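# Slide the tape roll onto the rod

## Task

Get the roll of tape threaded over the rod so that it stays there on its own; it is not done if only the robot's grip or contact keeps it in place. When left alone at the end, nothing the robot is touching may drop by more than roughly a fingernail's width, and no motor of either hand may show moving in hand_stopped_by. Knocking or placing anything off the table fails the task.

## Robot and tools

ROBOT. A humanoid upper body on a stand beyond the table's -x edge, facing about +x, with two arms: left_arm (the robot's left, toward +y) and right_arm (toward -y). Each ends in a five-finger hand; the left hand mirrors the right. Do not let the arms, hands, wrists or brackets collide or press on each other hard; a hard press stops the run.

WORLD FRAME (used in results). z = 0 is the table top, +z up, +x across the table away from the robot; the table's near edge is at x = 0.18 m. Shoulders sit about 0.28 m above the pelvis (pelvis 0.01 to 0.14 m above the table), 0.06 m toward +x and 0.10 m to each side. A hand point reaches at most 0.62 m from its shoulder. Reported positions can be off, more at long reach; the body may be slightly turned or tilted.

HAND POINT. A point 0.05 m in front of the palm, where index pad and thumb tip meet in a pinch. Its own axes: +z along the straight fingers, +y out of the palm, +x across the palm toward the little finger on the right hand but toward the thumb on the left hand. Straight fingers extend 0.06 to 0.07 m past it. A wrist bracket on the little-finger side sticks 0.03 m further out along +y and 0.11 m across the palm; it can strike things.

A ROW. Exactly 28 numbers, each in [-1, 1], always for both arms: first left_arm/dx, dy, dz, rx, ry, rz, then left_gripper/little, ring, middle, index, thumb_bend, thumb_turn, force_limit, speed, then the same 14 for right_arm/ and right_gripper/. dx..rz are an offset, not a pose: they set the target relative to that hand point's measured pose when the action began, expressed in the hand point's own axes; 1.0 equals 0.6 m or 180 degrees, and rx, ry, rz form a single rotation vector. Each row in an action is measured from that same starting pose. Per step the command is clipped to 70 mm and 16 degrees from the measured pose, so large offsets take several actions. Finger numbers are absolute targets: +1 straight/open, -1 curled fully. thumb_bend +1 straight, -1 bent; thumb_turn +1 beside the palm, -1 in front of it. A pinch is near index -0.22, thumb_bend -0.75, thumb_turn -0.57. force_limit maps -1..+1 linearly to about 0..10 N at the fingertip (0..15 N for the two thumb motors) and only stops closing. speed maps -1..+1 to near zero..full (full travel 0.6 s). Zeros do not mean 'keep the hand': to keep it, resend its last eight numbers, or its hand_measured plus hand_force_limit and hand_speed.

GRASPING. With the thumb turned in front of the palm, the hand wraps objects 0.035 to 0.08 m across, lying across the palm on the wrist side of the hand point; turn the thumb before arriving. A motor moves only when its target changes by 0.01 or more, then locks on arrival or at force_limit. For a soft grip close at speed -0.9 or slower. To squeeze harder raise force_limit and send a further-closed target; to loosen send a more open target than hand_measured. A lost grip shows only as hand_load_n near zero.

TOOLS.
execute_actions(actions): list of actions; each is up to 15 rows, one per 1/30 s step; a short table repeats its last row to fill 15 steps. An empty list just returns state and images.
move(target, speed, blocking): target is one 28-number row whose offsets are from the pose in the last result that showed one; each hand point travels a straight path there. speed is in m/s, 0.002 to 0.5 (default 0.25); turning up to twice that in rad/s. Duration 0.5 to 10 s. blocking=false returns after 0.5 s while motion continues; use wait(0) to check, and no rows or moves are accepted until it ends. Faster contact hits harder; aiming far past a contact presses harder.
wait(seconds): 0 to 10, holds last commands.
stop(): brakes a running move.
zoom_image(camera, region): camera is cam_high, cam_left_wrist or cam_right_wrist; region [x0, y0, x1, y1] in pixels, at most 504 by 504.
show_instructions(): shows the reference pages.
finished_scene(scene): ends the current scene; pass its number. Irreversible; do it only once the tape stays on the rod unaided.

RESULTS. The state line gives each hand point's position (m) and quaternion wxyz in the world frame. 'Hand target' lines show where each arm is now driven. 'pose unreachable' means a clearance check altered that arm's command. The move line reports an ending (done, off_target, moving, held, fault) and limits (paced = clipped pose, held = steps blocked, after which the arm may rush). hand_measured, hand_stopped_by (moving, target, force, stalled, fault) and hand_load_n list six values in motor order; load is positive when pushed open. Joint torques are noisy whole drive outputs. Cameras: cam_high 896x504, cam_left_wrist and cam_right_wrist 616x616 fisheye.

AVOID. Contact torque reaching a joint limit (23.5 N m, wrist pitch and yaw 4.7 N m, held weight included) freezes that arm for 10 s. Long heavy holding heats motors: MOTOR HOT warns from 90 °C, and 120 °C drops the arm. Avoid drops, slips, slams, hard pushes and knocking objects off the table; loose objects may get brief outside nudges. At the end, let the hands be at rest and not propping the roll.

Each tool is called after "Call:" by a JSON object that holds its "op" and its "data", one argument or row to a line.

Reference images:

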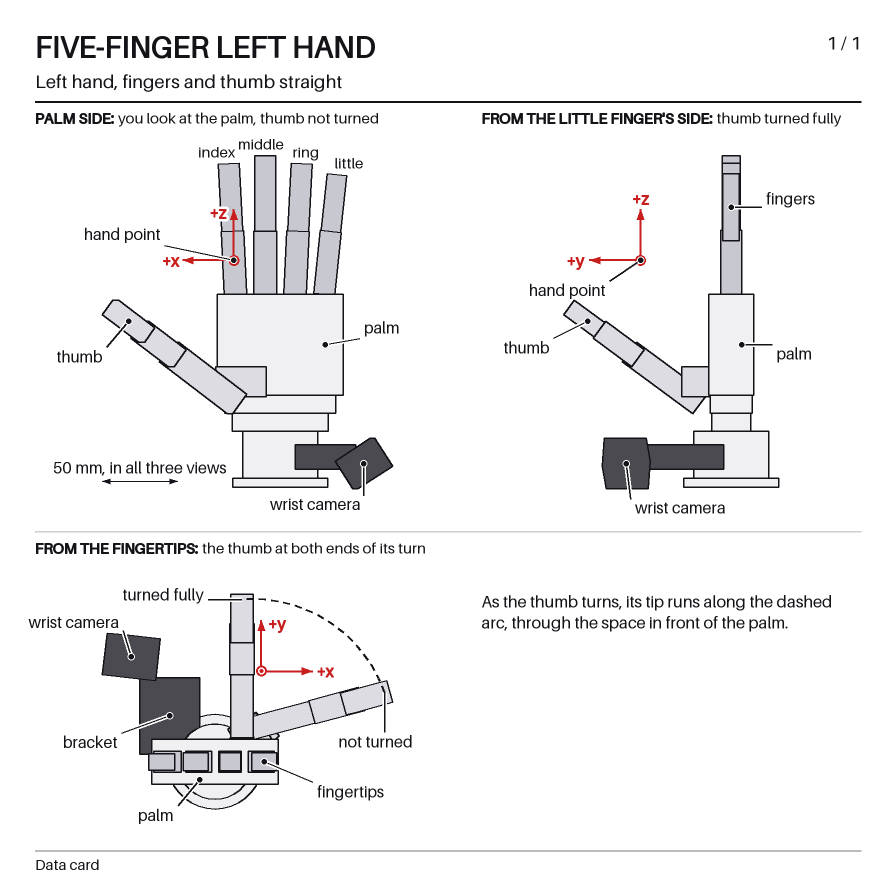

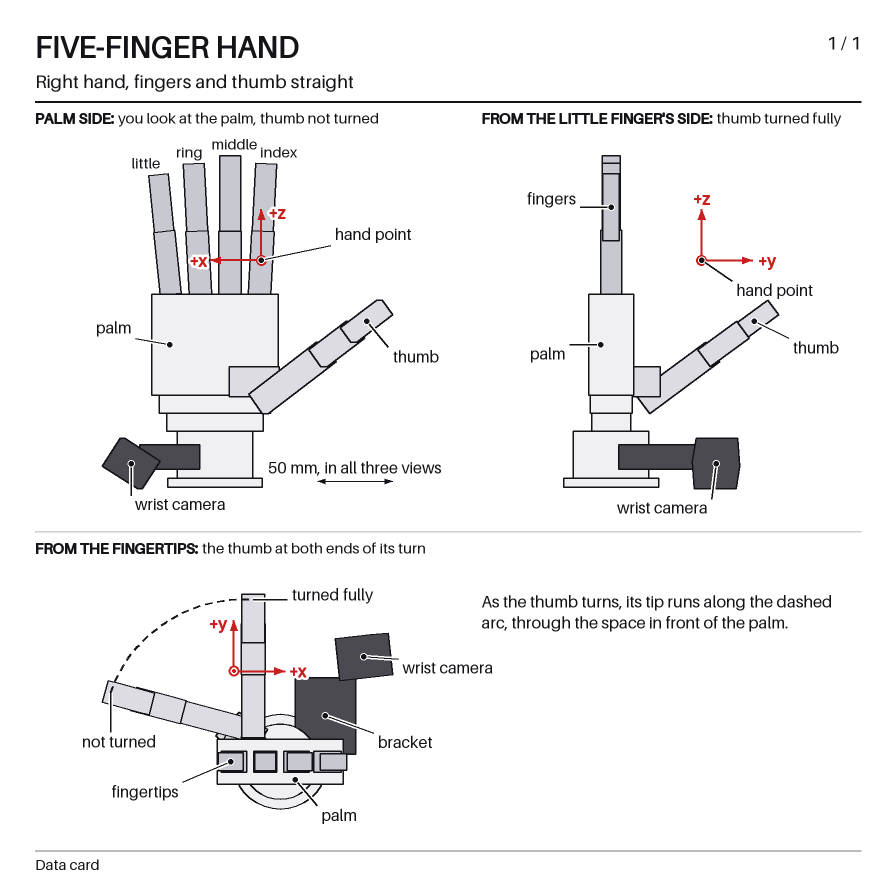

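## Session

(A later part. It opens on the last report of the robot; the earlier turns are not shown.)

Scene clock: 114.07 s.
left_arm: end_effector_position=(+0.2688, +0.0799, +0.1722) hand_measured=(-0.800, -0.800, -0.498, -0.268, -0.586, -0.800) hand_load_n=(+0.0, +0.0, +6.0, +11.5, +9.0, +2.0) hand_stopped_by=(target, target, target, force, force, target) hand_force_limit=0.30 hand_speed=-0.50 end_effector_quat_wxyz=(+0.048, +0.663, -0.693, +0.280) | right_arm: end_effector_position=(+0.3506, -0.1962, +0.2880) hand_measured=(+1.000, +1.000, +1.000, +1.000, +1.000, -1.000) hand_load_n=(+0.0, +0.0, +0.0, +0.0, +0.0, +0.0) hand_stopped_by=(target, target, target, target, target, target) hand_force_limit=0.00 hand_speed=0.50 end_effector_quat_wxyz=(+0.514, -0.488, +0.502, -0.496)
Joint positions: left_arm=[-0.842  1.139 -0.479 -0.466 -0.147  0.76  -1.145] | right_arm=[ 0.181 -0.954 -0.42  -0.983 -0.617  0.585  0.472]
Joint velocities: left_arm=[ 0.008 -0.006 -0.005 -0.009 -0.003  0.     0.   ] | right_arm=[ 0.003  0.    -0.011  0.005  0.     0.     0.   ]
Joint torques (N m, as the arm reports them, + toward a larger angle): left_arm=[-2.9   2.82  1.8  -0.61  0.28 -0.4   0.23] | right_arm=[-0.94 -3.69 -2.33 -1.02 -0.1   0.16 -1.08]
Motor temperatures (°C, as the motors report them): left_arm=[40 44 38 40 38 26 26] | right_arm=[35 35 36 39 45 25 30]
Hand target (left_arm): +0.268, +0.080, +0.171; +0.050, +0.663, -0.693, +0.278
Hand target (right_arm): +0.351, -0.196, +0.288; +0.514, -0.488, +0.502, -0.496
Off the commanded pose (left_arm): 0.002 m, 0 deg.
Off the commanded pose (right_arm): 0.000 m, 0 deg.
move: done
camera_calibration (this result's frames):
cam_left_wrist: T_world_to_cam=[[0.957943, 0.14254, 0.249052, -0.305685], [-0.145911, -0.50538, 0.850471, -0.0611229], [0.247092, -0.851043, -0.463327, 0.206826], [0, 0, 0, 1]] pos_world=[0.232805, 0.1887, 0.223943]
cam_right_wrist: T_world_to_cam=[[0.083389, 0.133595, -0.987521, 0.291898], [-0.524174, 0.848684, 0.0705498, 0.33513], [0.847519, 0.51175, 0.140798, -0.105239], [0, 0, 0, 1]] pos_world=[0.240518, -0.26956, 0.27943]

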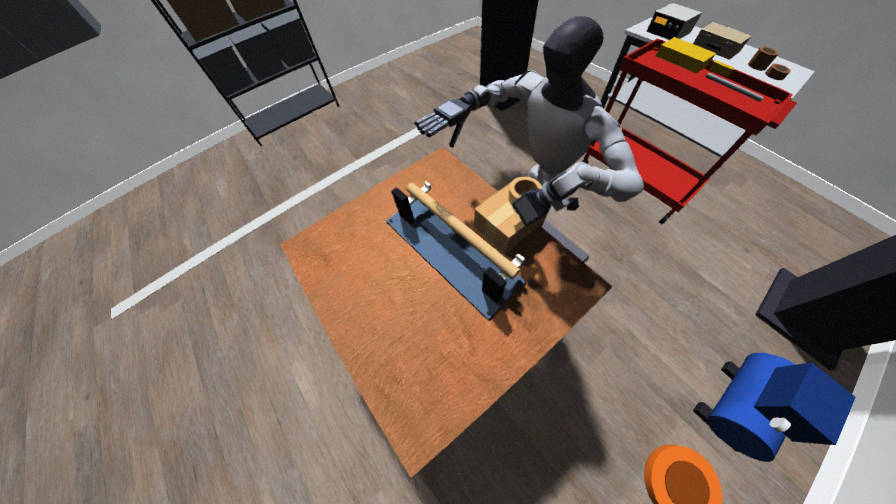

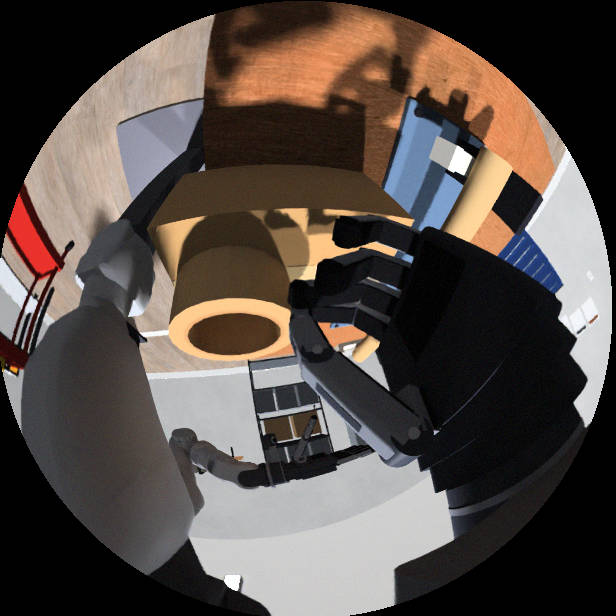

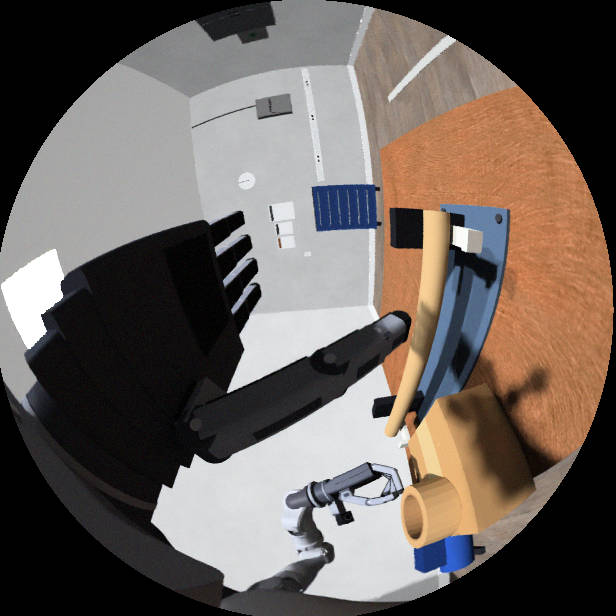

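Call:
{"op": "move", "data": {
  "target": [0.03,0,-0.07,0,0,0,-0.8,-0.8,0.3,0.5,-0.2,-0.8,0,0.3, 0,0,0,0,0,0,1,1,1,1,1,-1,0,0.5],
  "speed": 0.1
}}

Call:
{"op": "move", "data": {
  "target": [0.02,0.08,0.0,0,0,0,-0.8,-0.8,0.3,0.5,-0.2,-0.8,0,0.3, 0,0,0,0,0,0,1,1,1,1,1,-1,0,0.5],
  "speed": 0.1
}}

Scene clock: 128.70 s.
left_arm: end_effector_position=(+0.2552, +0.0826, +0.2145) hand_measured=(-0.800, -0.800, +0.300, +0.500, -0.200, -0.800) hand_load_n=(+0.0, +0.0, +0.0, +0.0, +0.0, +0.0) hand_stopped_by=(target, target, target, target, target, target) hand_force_limit=0.00 hand_speed=0.30 end_effector_quat_wxyz=(+0.045, +0.661, -0.695, +0.279) | right_arm: end_effector_position=(+0.3506, -0.1962, +0.2880) hand_measured=(+1.000, +1.000, +1.000, +1.000, +1.000, -1.000) hand_load_n=(+0.0, +0.0, +0.0, +0.0, +0.0, +0.0) hand_stopped_by=(target, target, target, target, target, target) hand_force_limit=0.00 hand_speed=0.50 end_effector_quat_wxyz=(+0.514, -0.488, +0.502, -0.496)
Joint positions: left_arm=[-0.932  1.223 -0.376 -0.575 -0.227  0.897 -1.264] | right_arm=[ 0.181 -0.954 -0.42  -0.983 -0.617  0.585  0.472]
Joint velocities: left_arm=[ 0.005  0.    -0.003  0.003  0.011  0.003 -0.007] | right_arm=[ 0.     0.003 -0.006 -0.005  0.002  0.     0.   ]
Joint torques (N m, as the arm reports them, + toward a larger angle): left_arm=[-2.88  2.75  2.   -0.43  0.2  -0.24  0.22] | right_arm=[-0.73 -3.62 -2.29 -0.69 -0.09  0.13 -0.97]
Motor temperatures (°C, as the motors report them): left_arm=[40 45 39 40 38 26 25] | right_arm=[35 35 37 39 45 25 30]
Hand target (left_arm): +0.254, +0.082, +0.215; +0.047, +0.661, -0.695, +0.279
Hand target (right_arm): +0.351, -0.196, +0.288; +0.514, -0.488, +0.502, -0.496
Off the commanded pose (left_arm): 0.002 m, 0 deg.
Off the commanded pose (right_arm): 0.000 m, 0 deg.
move: done
camera_calibration (this result's frames):
cam_left_wrist: T_world_to_cam=[[0.957344, 0.137805, 0.253974, -0.304099], [-0.151127, -0.510353, 0.846582, -0.0952631], [0.246279, -0.848852, -0.467757, 0.233031], [0, 0, 0, 1]] pos_world=[0.219339, 0.191098, 0.266883]
cam_right_wrist: T_world_to_cam=[[0.0833893, 0.133595, -0.987521, 0.291898], [-0.524174, 0.848684, 0.0705495, 0.33513], [0.847518, 0.51175, 0.140798, -0.105239], [0, 0, 0, 1]] pos_world=[0.240518, -0.269559, 0.27943]

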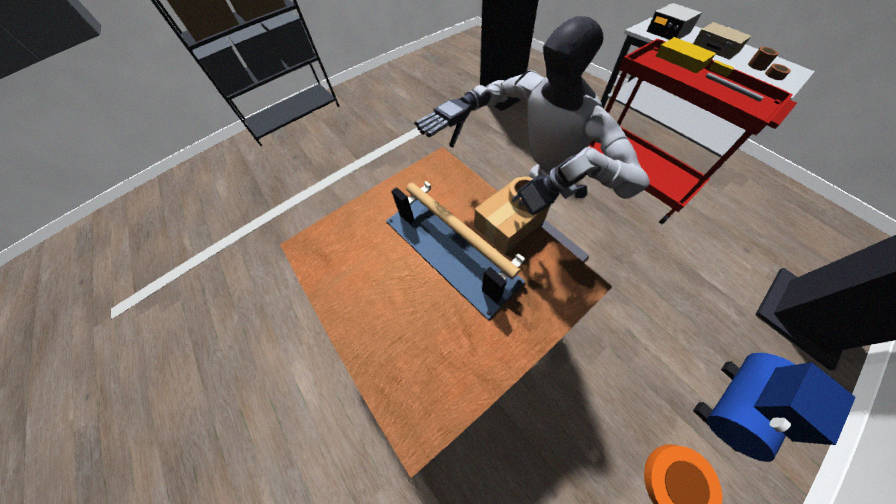

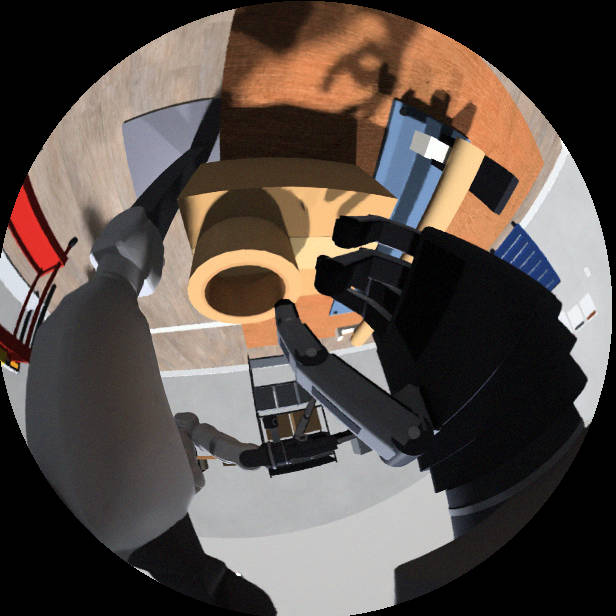

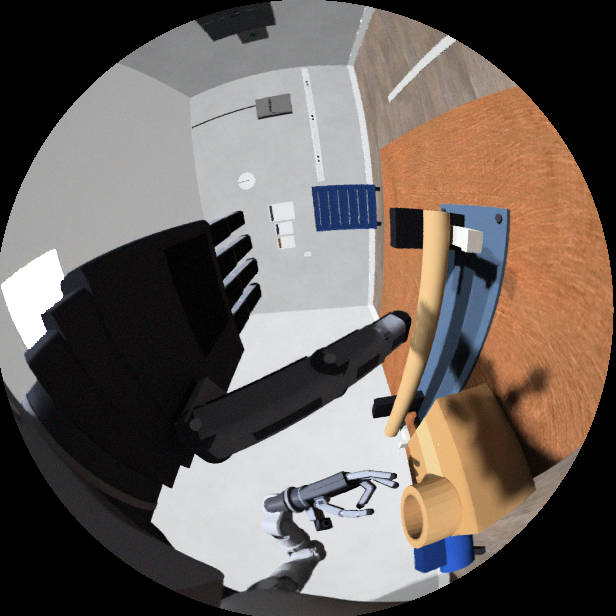

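Scene clock: 129.53 s.
left_arm: end_effector_position=(+0.2192, +0.0729, +0.2093) hand_measured=(-0.800, -0.800, +0.300, +0.500, -0.200, -0.800) hand_load_n=(+0.0, +0.0, +0.0, +0.0, +0.0, +0.0) hand_stopped_by=(target, target, target, target, target, target) hand_force_limit=0.00 hand_speed=0.30 end_effector_quat_wxyz=(+0.024, +0.662, -0.689, +0.294) | right_arm: end_effector_position=(+0.3506, -0.1962, +0.2880) hand_measured=(+1.000, +1.000, +1.000, +1.000, +1.000, -1.000) hand_load_n=(+0.0, +0.0, +0.0, +0.0, +0.0, +0.0) hand_stopped_by=(target, target, target, target, target, target) hand_force_limit=0.00 hand_speed=0.50 end_effector_quat_wxyz=(+0.514, -0.488, +0.502, -0.496)
Joint positions: left_arm=[-0.768  1.244 -0.204 -0.915 -0.276  1.14  -1.174] | right_arm=[ 0.181 -0.954 -0.42  -0.983 -0.617  0.585  0.472]
Joint velocities: left_arm=[ 0.011  0.002  0.009 -0.011  0.012  0.006  0.   ] | right_arm=[ 0.02   0.     0.002 -0.006  0.     0.     0.   ]
Joint torques (N m, as the arm reports them, + toward a larger angle): left_arm=[-1.49  2.2   0.73 -0.58 -0.14 -0.23 -0.04] | right_arm=[-1.3  -3.73 -2.08 -0.56  0.05  0.13 -1.03]
Motor temperatures (°C, as the motors report them): left_arm=[40 45 39 40 38 26 25] | right_arm=[35 35 37 39 45 25 30]
Hand target (left_arm): +0.209, +0.071, +0.204; +0.044, +0.663, -0.694, +0.279
Hand target (right_arm): +0.351, -0.196, +0.288; +0.514, -0.488, +0.502, -0.496
Off the commanded pose (left_arm): 0.012 m, 3 deg.
Off the commanded pose (right_arm): 0.000 m, 0 deg.
move: off_target (left_arm)
camera_calibration (this result's frames):
cam_left_wrist: T_world_to_cam=[[0.941257, 0.157212, 0.298863, -0.274257], [-0.179395, -0.517017, 0.836966, -0.0925268], [0.286098, -0.841414, -0.458443, 0.220014], [0, 0, 0, 1]] pos_world=[0.178602, 0.180401, 0.260271]
cam_right_wrist: T_world_to_cam=[[0.0833894, 0.133595, -0.987521, 0.291898], [-0.524174, 0.848684, 0.0705494, 0.335131], [0.847518, 0.51175, 0.140798, -0.105239], [0, 0, 0, 1]] pos_world=[0.240518, -0.26956, 0.27943]

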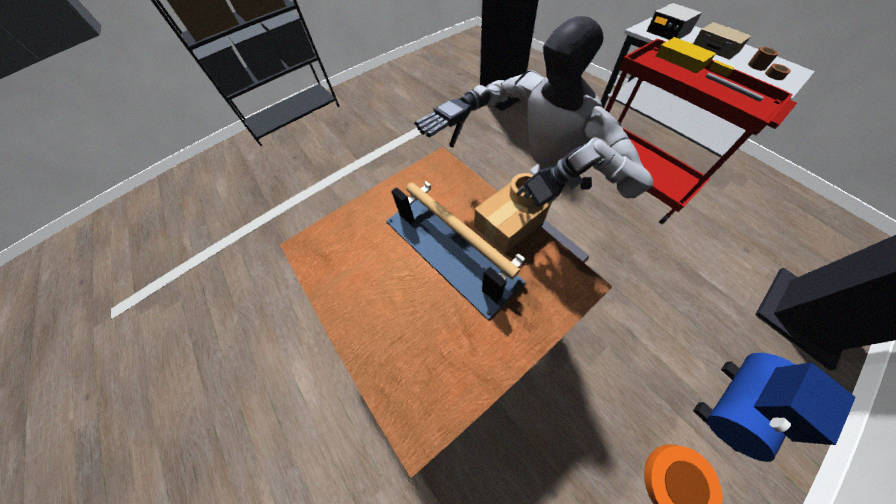

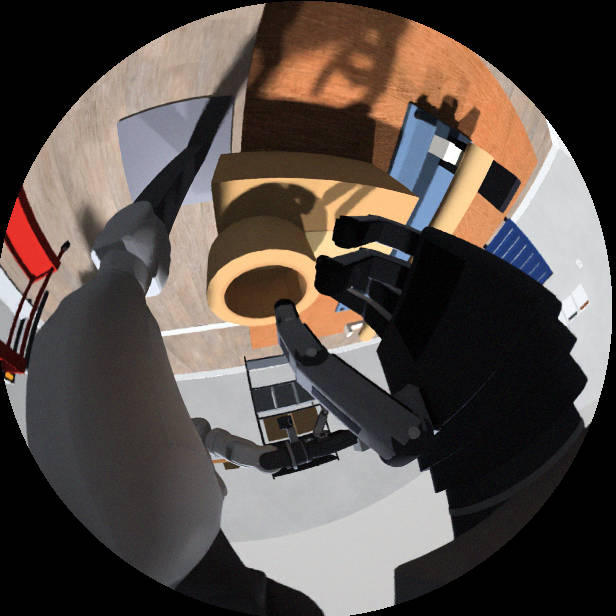

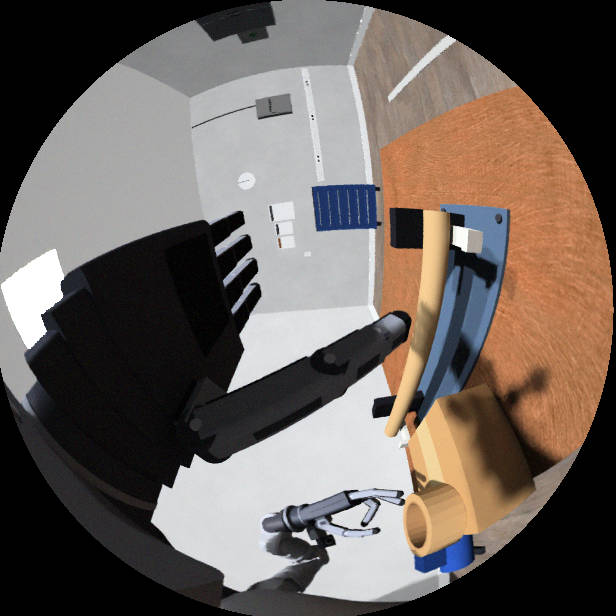

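Call:
{"op": "move", "data": {
  "target": [-0.012,0.035,0.052,0,0,0,-0.8,-0.8,0.6,0.7,-0.2,-0.8,0,0.3, 0,0,0,0,0,0,1,1,1,1,1,-1,0,0.5],
  "speed": 0.04
}}

Scene clock: 144.67 s.
left_arm: end_effector_position=(+0.2119, +0.0656, +0.1734) hand_measured=(-0.800, -0.800, +0.600, +0.700, -0.200, -0.800) hand_load_n=(+0.0, +0.0, +0.0, +0.0, +0.0, +0.0) hand_stopped_by=(target, target, target, target, target, target) hand_force_limit=0.00 hand_speed=0.30 end_effector_quat_wxyz=(+0.025, +0.666, -0.686, +0.294) | right_arm: end_effector_position=(+0.3506, -0.1962, +0.2880) hand_measured=(+1.000, +1.000, +1.000, +1.000, +1.000, -1.000) hand_load_n=(+0.0, +0.0, +0.0, +0.0, +0.0, +0.0) hand_stopped_by=(target, target, target, target, target, target) hand_force_limit=0.00 hand_speed=0.50 end_effector_quat_wxyz=(+0.514, -0.488, +0.502, -0.496)
Joint positions: left_arm=[-0.629  1.199 -0.305 -0.968 -0.218  1.117 -1.007] | right_arm=[ 0.181 -0.954 -0.42  -0.983 -0.617  0.585  0.472]
Joint velocities: left_arm=[ 0.     0.    -0.014  0.    -0.005 -0.003  0.015] | right_arm=[-0.005  0.009  0.     0.002  0.003  0.     0.   ]
Joint torques (N m, as the arm reports them, + toward a larger angle): left_arm=[-2.08  2.53  1.28 -0.6   0.84 -0.57  0.39] | right_arm=[-0.9  -3.71 -1.62 -0.78 -0.19  0.24 -0.98]
Motor temperatures (°C, as the motors report them): left_arm=[39 44 38 40 38 26 25] | right_arm=[35 36 37 39 45 25 30]
Hand target (left_arm): +0.212, +0.065, +0.173; +0.024, +0.664, -0.687, +0.295
Hand target (right_arm): +0.351, -0.196, +0.288; +0.514, -0.488, +0.502, -0.496
Off the commanded pose (left_arm): 0.001 m, 1 deg.
Off the commanded pose (right_arm): 0.000 m, 0 deg.
move: done
camera_calibration (this result's frames):
cam_left_wrist: T_world_to_cam=[[0.941047, 0.166601, 0.294406, -0.25536], [-0.171259, -0.515896, 0.839358, -0.0697268], [0.291721, -0.840295, -0.45695, 0.197978], [0, 0, 0, 1]] pos_world=[0.17061, 0.172932, 0.224172]
cam_right_wrist: T_world_to_cam=[[0.0833894, 0.133595, -0.987521, 0.291898], [-0.524174, 0.848684, 0.0705495, 0.335131], [0.847518, 0.51175, 0.140798, -0.105239], [0, 0, 0, 1]] pos_world=[0.240518, -0.269559, 0.27943]

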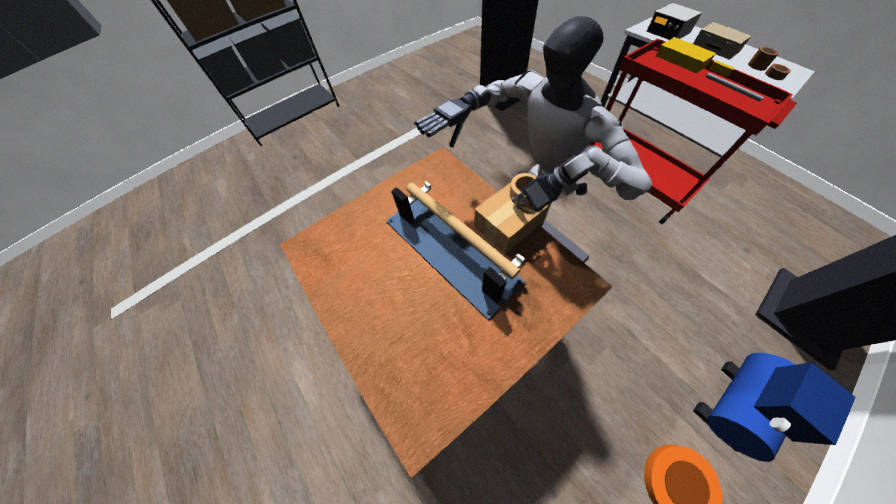

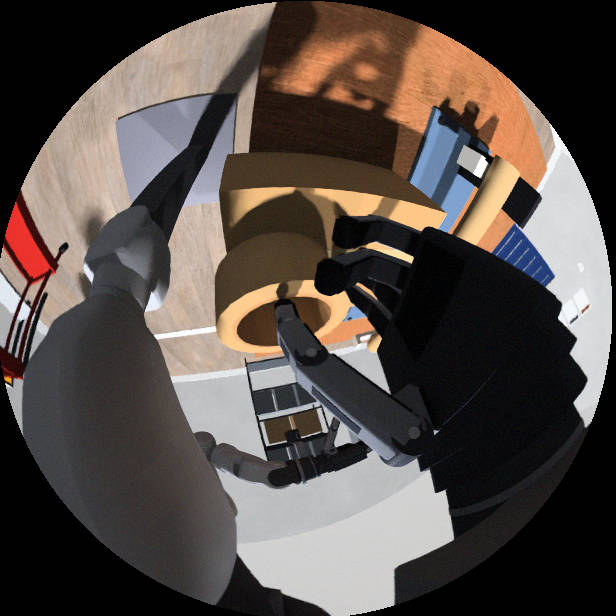

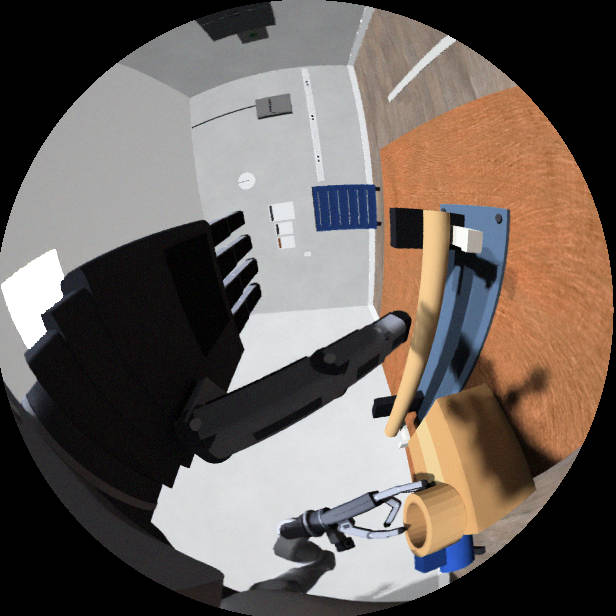

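Call:
{"op": "move", "data": {
  "target": [0,0.01,0.05,0,0,0,-0.8,-0.8,0.6,0.7,-0.2,-0.8,0,0.3, 0,0,0,0,0,0,1,1,1,1,1,-1,0,0.5],
  "speed": 0.03
}}

Call:
{"op": "zoom_image", "data": {
  "camera": "cam_high",
  "region": [460, 140, 620, 260]
}}

Scene clock: 150.13 s.
left_arm: end_effector_position=(+0.2321, +0.0465, +0.1663) hand_measured=(-0.800, -0.800, +0.600, +0.700, -0.200, -0.800) hand_load_n=(+0.0, +0.0, -2.5, +0.0, +0.0, +0.0) hand_stopped_by=(target, target, target, target, target, target) hand_force_limit=0.00 hand_speed=0.30 end_effector_quat_wxyz=(+0.003, -0.640, +0.689, -0.339) | right_arm: end_effector_position=(+0.3506, -0.1962, +0.2880) hand_measured=(+1.000, +1.000, +1.000, +1.000, +1.000, -1.000) hand_load_n=(+0.0, +0.0, +0.0, +0.0, +0.0, +0.0) hand_stopped_by=(target, target, target, target, target, target) hand_force_limit=0.00 hand_speed=0.50 end_effector_quat_wxyz=(+0.514, -0.488, +0.502, -0.496)
Joint positions: left_arm=[-0.687  1.12  -0.455 -0.954 -0.124  1.095 -0.878] | right_arm=[ 0.181 -0.954 -0.42  -0.983 -0.617  0.585  0.472]
Joint velocities: left_arm=[-0.005  0.006 -0.021 -0.008  0.002  0.     0.004] | right_arm=[ 0.     0.009  0.008 -0.002  0.     0.     0.   ]
Joint torques (N m, as the arm reports them, + toward a larger angle): left_arm=[-0.38  2.41 -1.56  0.48 -0.11  0.61 -0.12] | right_arm=[-0.92 -3.09 -2.54 -1.07 -0.13  0.15 -0.97]
Motor temperatures (°C, as the motors report them): left_arm=[38 44 38 40 38 26 25] | right_arm=[35 36 37 39 45 25 30]
Hand target (left_arm): +0.216, +0.052, +0.148; +0.026, +0.666, -0.685, +0.294
Hand target (right_arm): +0.351, -0.196, +0.288; +0.514, -0.488, +0.502, -0.496
Off the commanded pose (left_arm): 0.026 m, 7 deg.
Off the commanded pose (right_arm): 0.000 m, 0 deg.
move: off_target (left_arm)
camera_calibration (this result's frames):
cam_left_wrist: T_world_to_cam=[[0.904777, 0.155509, 0.396478, -0.277123], [-0.276997, -0.492262, 0.825197, -0.0444304], [0.323497, -0.856443, -0.402312, 0.157079], [0, 0, 0, 1]] pos_world=[0.187613, 0.155753, 0.209732]
cam_right_wrist: T_world_to_cam=[[0.0833893, 0.133595, -0.987521, 0.291898], [-0.524174, 0.848684, 0.0705495, 0.33513], [0.847518, 0.51175, 0.140798, -0.105239], [0, 0, 0, 1]] pos_world=[0.240518, -0.269559, 0.27943]

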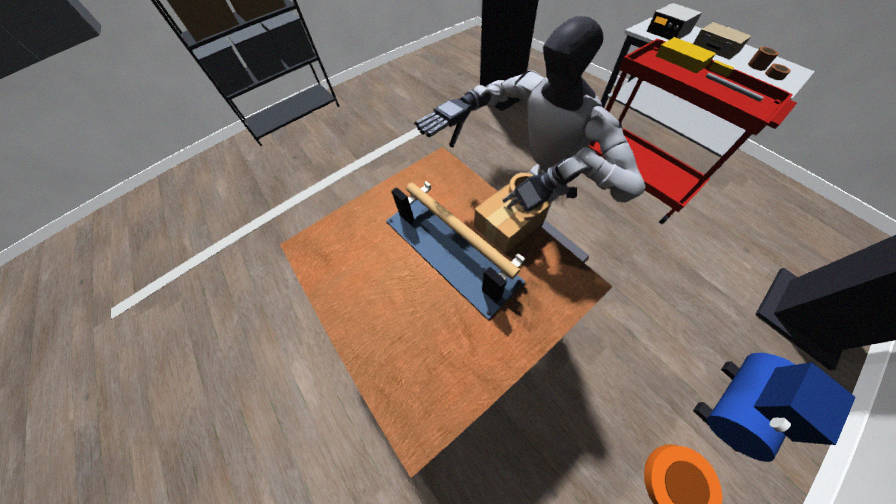

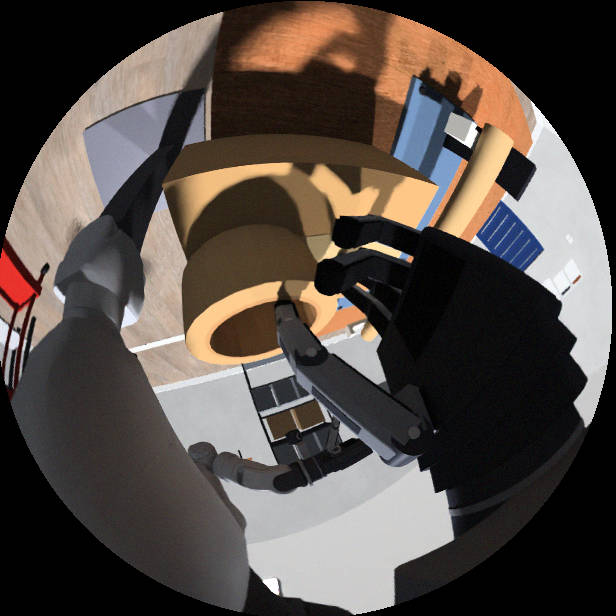

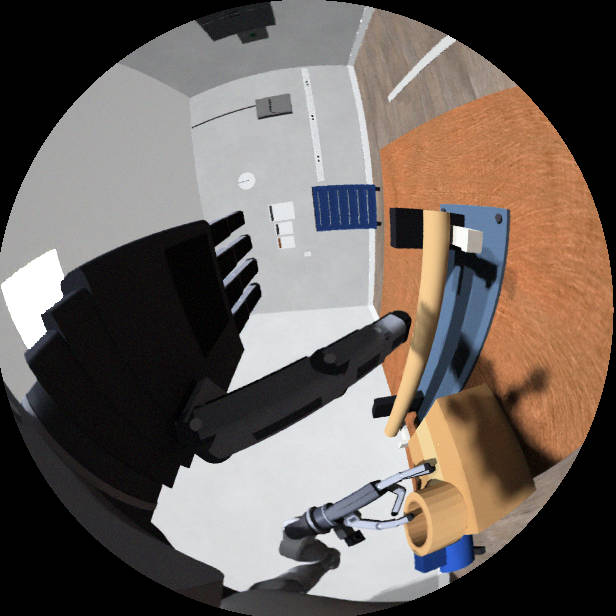

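Region (460, 140, 620, 260) of cam_high's 896x504 image, scaled by 3.150, with more detail than that image has; it fills the top 378 rows of this view, and the rest is white.

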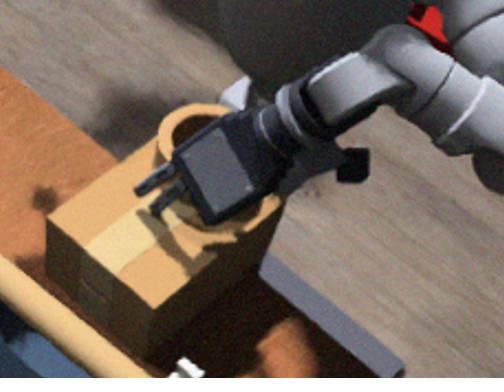

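Call:
{"op": "move", "data": {
  "target": [0,0,0,0,0,0,-0.8,-0.8,-0.3,-0.4,-0.2,-0.8,0.3,-0.6, 0,0,0,0,0,0,1,1,1,1,1,-1,0,0.5]
}}

Call:
{"op": "move", "data": {
  "target": [0,0,0,0,0,0,-0.8,-0.8,-0.3,-0.4,-0.9,-0.8,0.3,-0.6, 0,0,0,0,0,0,1,1,1,1,1,-1,0,0.5]
}}

Scene clock: 156.00 s.
left_arm: end_effector_position=(+0.2349, +0.0462, +0.1681) hand_measured=(-0.800, -0.800, -0.018, -0.116, -0.194, -0.800) hand_load_n=(+0.0, +0.0, +1.0, +7.5, +8.0, -2.5) hand_stopped_by=(target, target, force, force, target, target) hand_force_limit=0.30 hand_speed=-0.60 end_effector_quat_wxyz=(+0.008, -0.639, +0.688, -0.344) | right_arm: end_effector_position=(+0.3506, -0.1962, +0.2880) hand_measured=(+1.000, +1.000, +1.000, +1.000, +1.000, -1.000) hand_load_n=(+0.0, +0.0, +0.0, +0.0, +0.0, +0.0) hand_stopped_by=(target, target, target, target, target, target) hand_force_limit=0.00 hand_speed=0.50 end_effector_quat_wxyz=(+0.514, -0.488, +0.502, -0.496)
Joint positions: left_arm=[-0.691  1.12  -0.452 -0.954 -0.123  1.094 -0.871] | right_arm=[ 0.181 -0.954 -0.42  -0.983 -0.617  0.585  0.472]
Joint velocities: left_arm=[-0.008  0.    -0.009 -0.002  0.017  0.     0.   ] | right_arm=[-0.002  0.008 -0.002 -0.006 -0.009  0.     0.   ]
Joint torques (N m, as the arm reports them, + toward a larger angle): left_arm=[-2.16  2.44  1.27 -0.67  0.56 -0.45  0.23] | right_arm=[-0.98 -3.38 -2.41 -0.22 -0.02  0.18 -0.93]
Motor temperatures (°C, as the motors report them): left_arm=[38 45 38 40 38 26 25] | right_arm=[35 36 37 39 45 25 30]
Hand target (left_arm): +0.232, +0.046, +0.166; -0.003, +0.640, -0.689, +0.339
Hand target (right_arm): +0.351, -0.196, +0.288; +0.514, -0.488, +0.502, -0.496
Off the commanded pose (left_arm): 0.003 m, 1 deg.
Off the commanded pose (right_arm): 0.000 m, 0 deg.
move: done
camera_calibration (this result's frames):
cam_left_wrist: T_world_to_cam=[[0.898809, 0.158875, 0.408535, -0.28107], [-0.286955, -0.491277, 0.822377, -0.0424743], [0.331359, -0.856391, -0.395974, 0.153715], [0, 0, 0, 1]] pos_world=[0.189505, 0.155428, 0.210624]
cam_right_wrist: T_world_to_cam=[[0.0833895, 0.133595, -0.987521, 0.291898], [-0.524174, 0.848684, 0.0705493, 0.335131], [0.847518, 0.51175, 0.140798, -0.105239], [0, 0, 0, 1]] pos_world=[0.240518, -0.26956, 0.27943]

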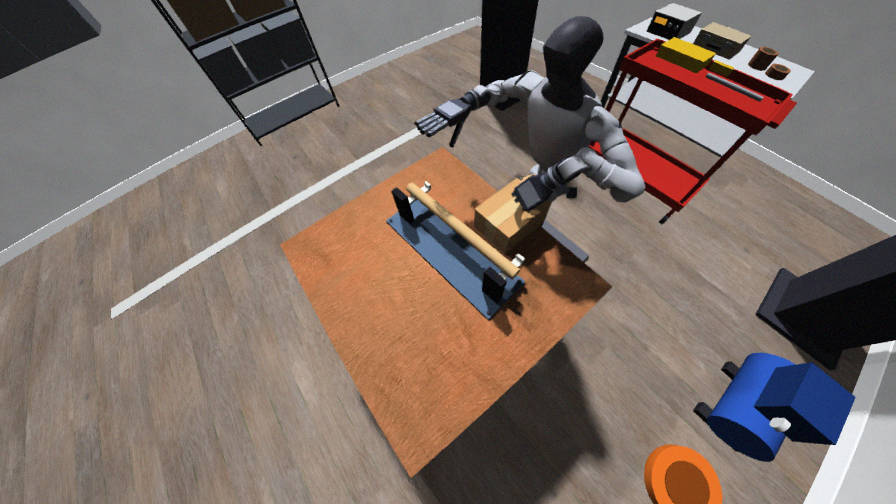

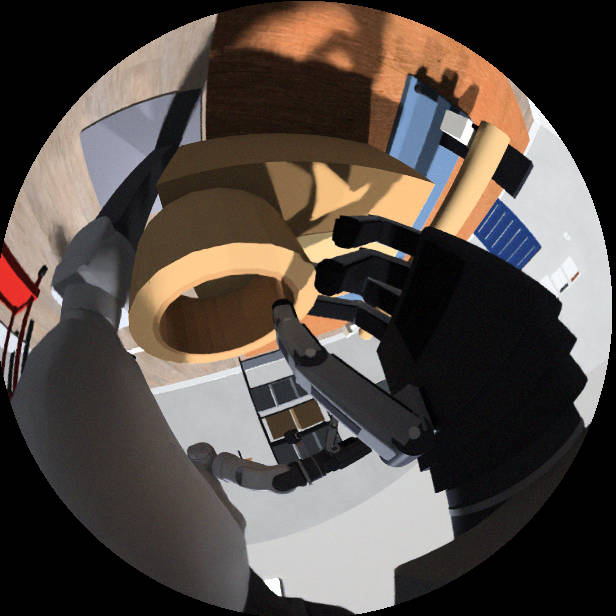

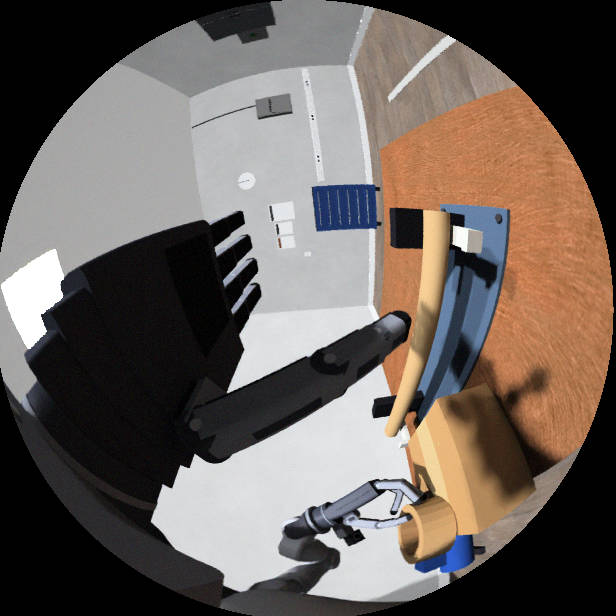

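Scene clock: 156.50 s.
left_arm: end_effector_position=(+0.2353, +0.0461, +0.1682) hand_measured=(-0.800, -0.800, -0.018, -0.116, -0.210, -0.800) hand_load_n=(+0.0, +0.0, +0.5, +9.0, +9.0, -2.0) hand_stopped_by=(target, target, force, force, force, target) hand_force_limit=0.30 hand_speed=-0.60 end_effector_quat_wxyz=(+0.009, -0.639, +0.688, -0.345) | right_arm: end_effector_position=(+0.3506, -0.1962, +0.2880) hand_measured=(+1.000, +1.000, +1.000, +1.000, +1.000, -1.000) hand_load_n=(+0.0, +0.0, +0.0, +0.0, +0.0, +0.0) hand_stopped_by=(target, target, target, target, target, target) hand_force_limit=0.00 hand_speed=0.50 end_effector_quat_wxyz=(+0.514, -0.488, +0.502, -0.496)
Joint positions: left_arm=[-0.691  1.12  -0.452 -0.954 -0.123  1.094 -0.869] | right_arm=[ 0.181 -0.954 -0.42  -0.983 -0.617  0.585  0.472]
Joint velocities: left_arm=[-0.018  0.008 -0.006  0.002 -0.002  0.     0.   ] | right_arm=[ 0.011  0.    -0.005  0.    -0.008  0.     0.   ]
Joint torques (N m, as the arm reports them, + toward a larger angle): left_arm=[-2.35  2.39  1.49 -0.67  0.71 -0.48  0.34] | right_arm=[-0.85 -3.7  -1.93 -0.72 -0.37  0.08 -1.02]
Motor temperatures (°C, as the motors report them): left_arm=[38 45 38 40 38 26 25] | right_arm=[35 36 37 39 45 25 30]
Hand target (left_arm): +0.235, +0.046, +0.168; -0.008, +0.639, -0.688, +0.344
Hand target (right_arm): +0.351, -0.196, +0.288; +0.514, -0.488, +0.502, -0.496
Off the commanded pose (left_arm): 0.000 m, 0 deg.
Off the commanded pose (right_arm): 0.000 m, 0 deg.
move: done
camera_calibration (this result's frames):
cam_left_wrist: T_world_to_cam=[[0.897926, 0.159752, 0.410133, -0.281592], [-0.288085, -0.491179, 0.822041, -0.042187], [0.332771, -0.856284, -0.39502, 0.153118], [0, 0, 0, 1]] pos_world=[0.189742, 0.155376, 0.210654]
cam_right_wrist: T_world_to_cam=[[0.0833894, 0.133595, -0.987521, 0.291898], [-0.524174, 0.848684, 0.0705494, 0.335131], [0.847518, 0.51175, 0.140798, -0.105239], [0, 0, 0, 1]] pos_world=[0.240518, -0.26956, 0.27943]

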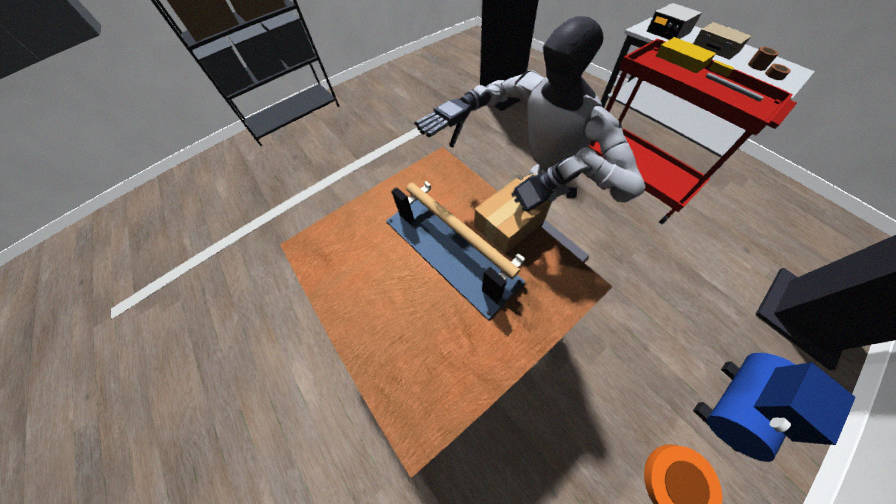

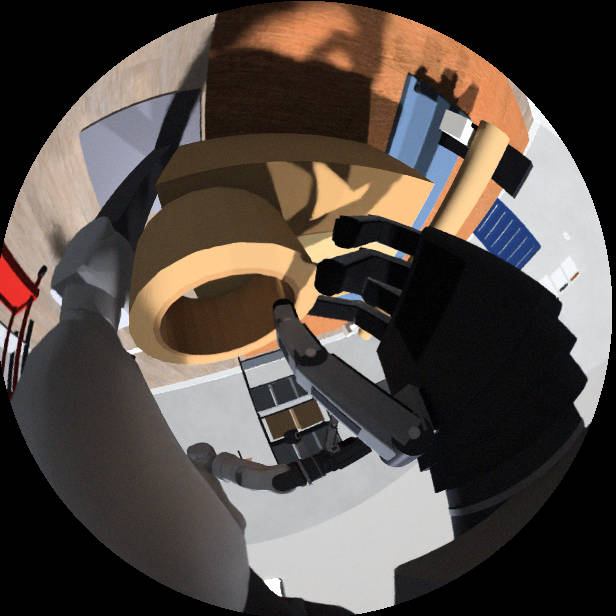

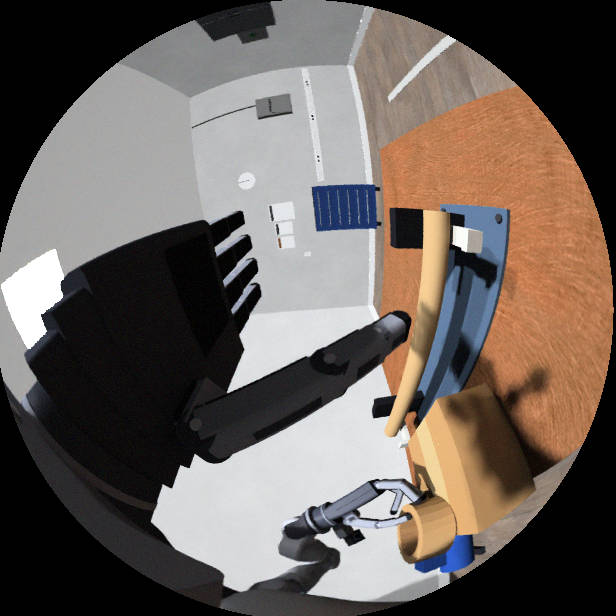

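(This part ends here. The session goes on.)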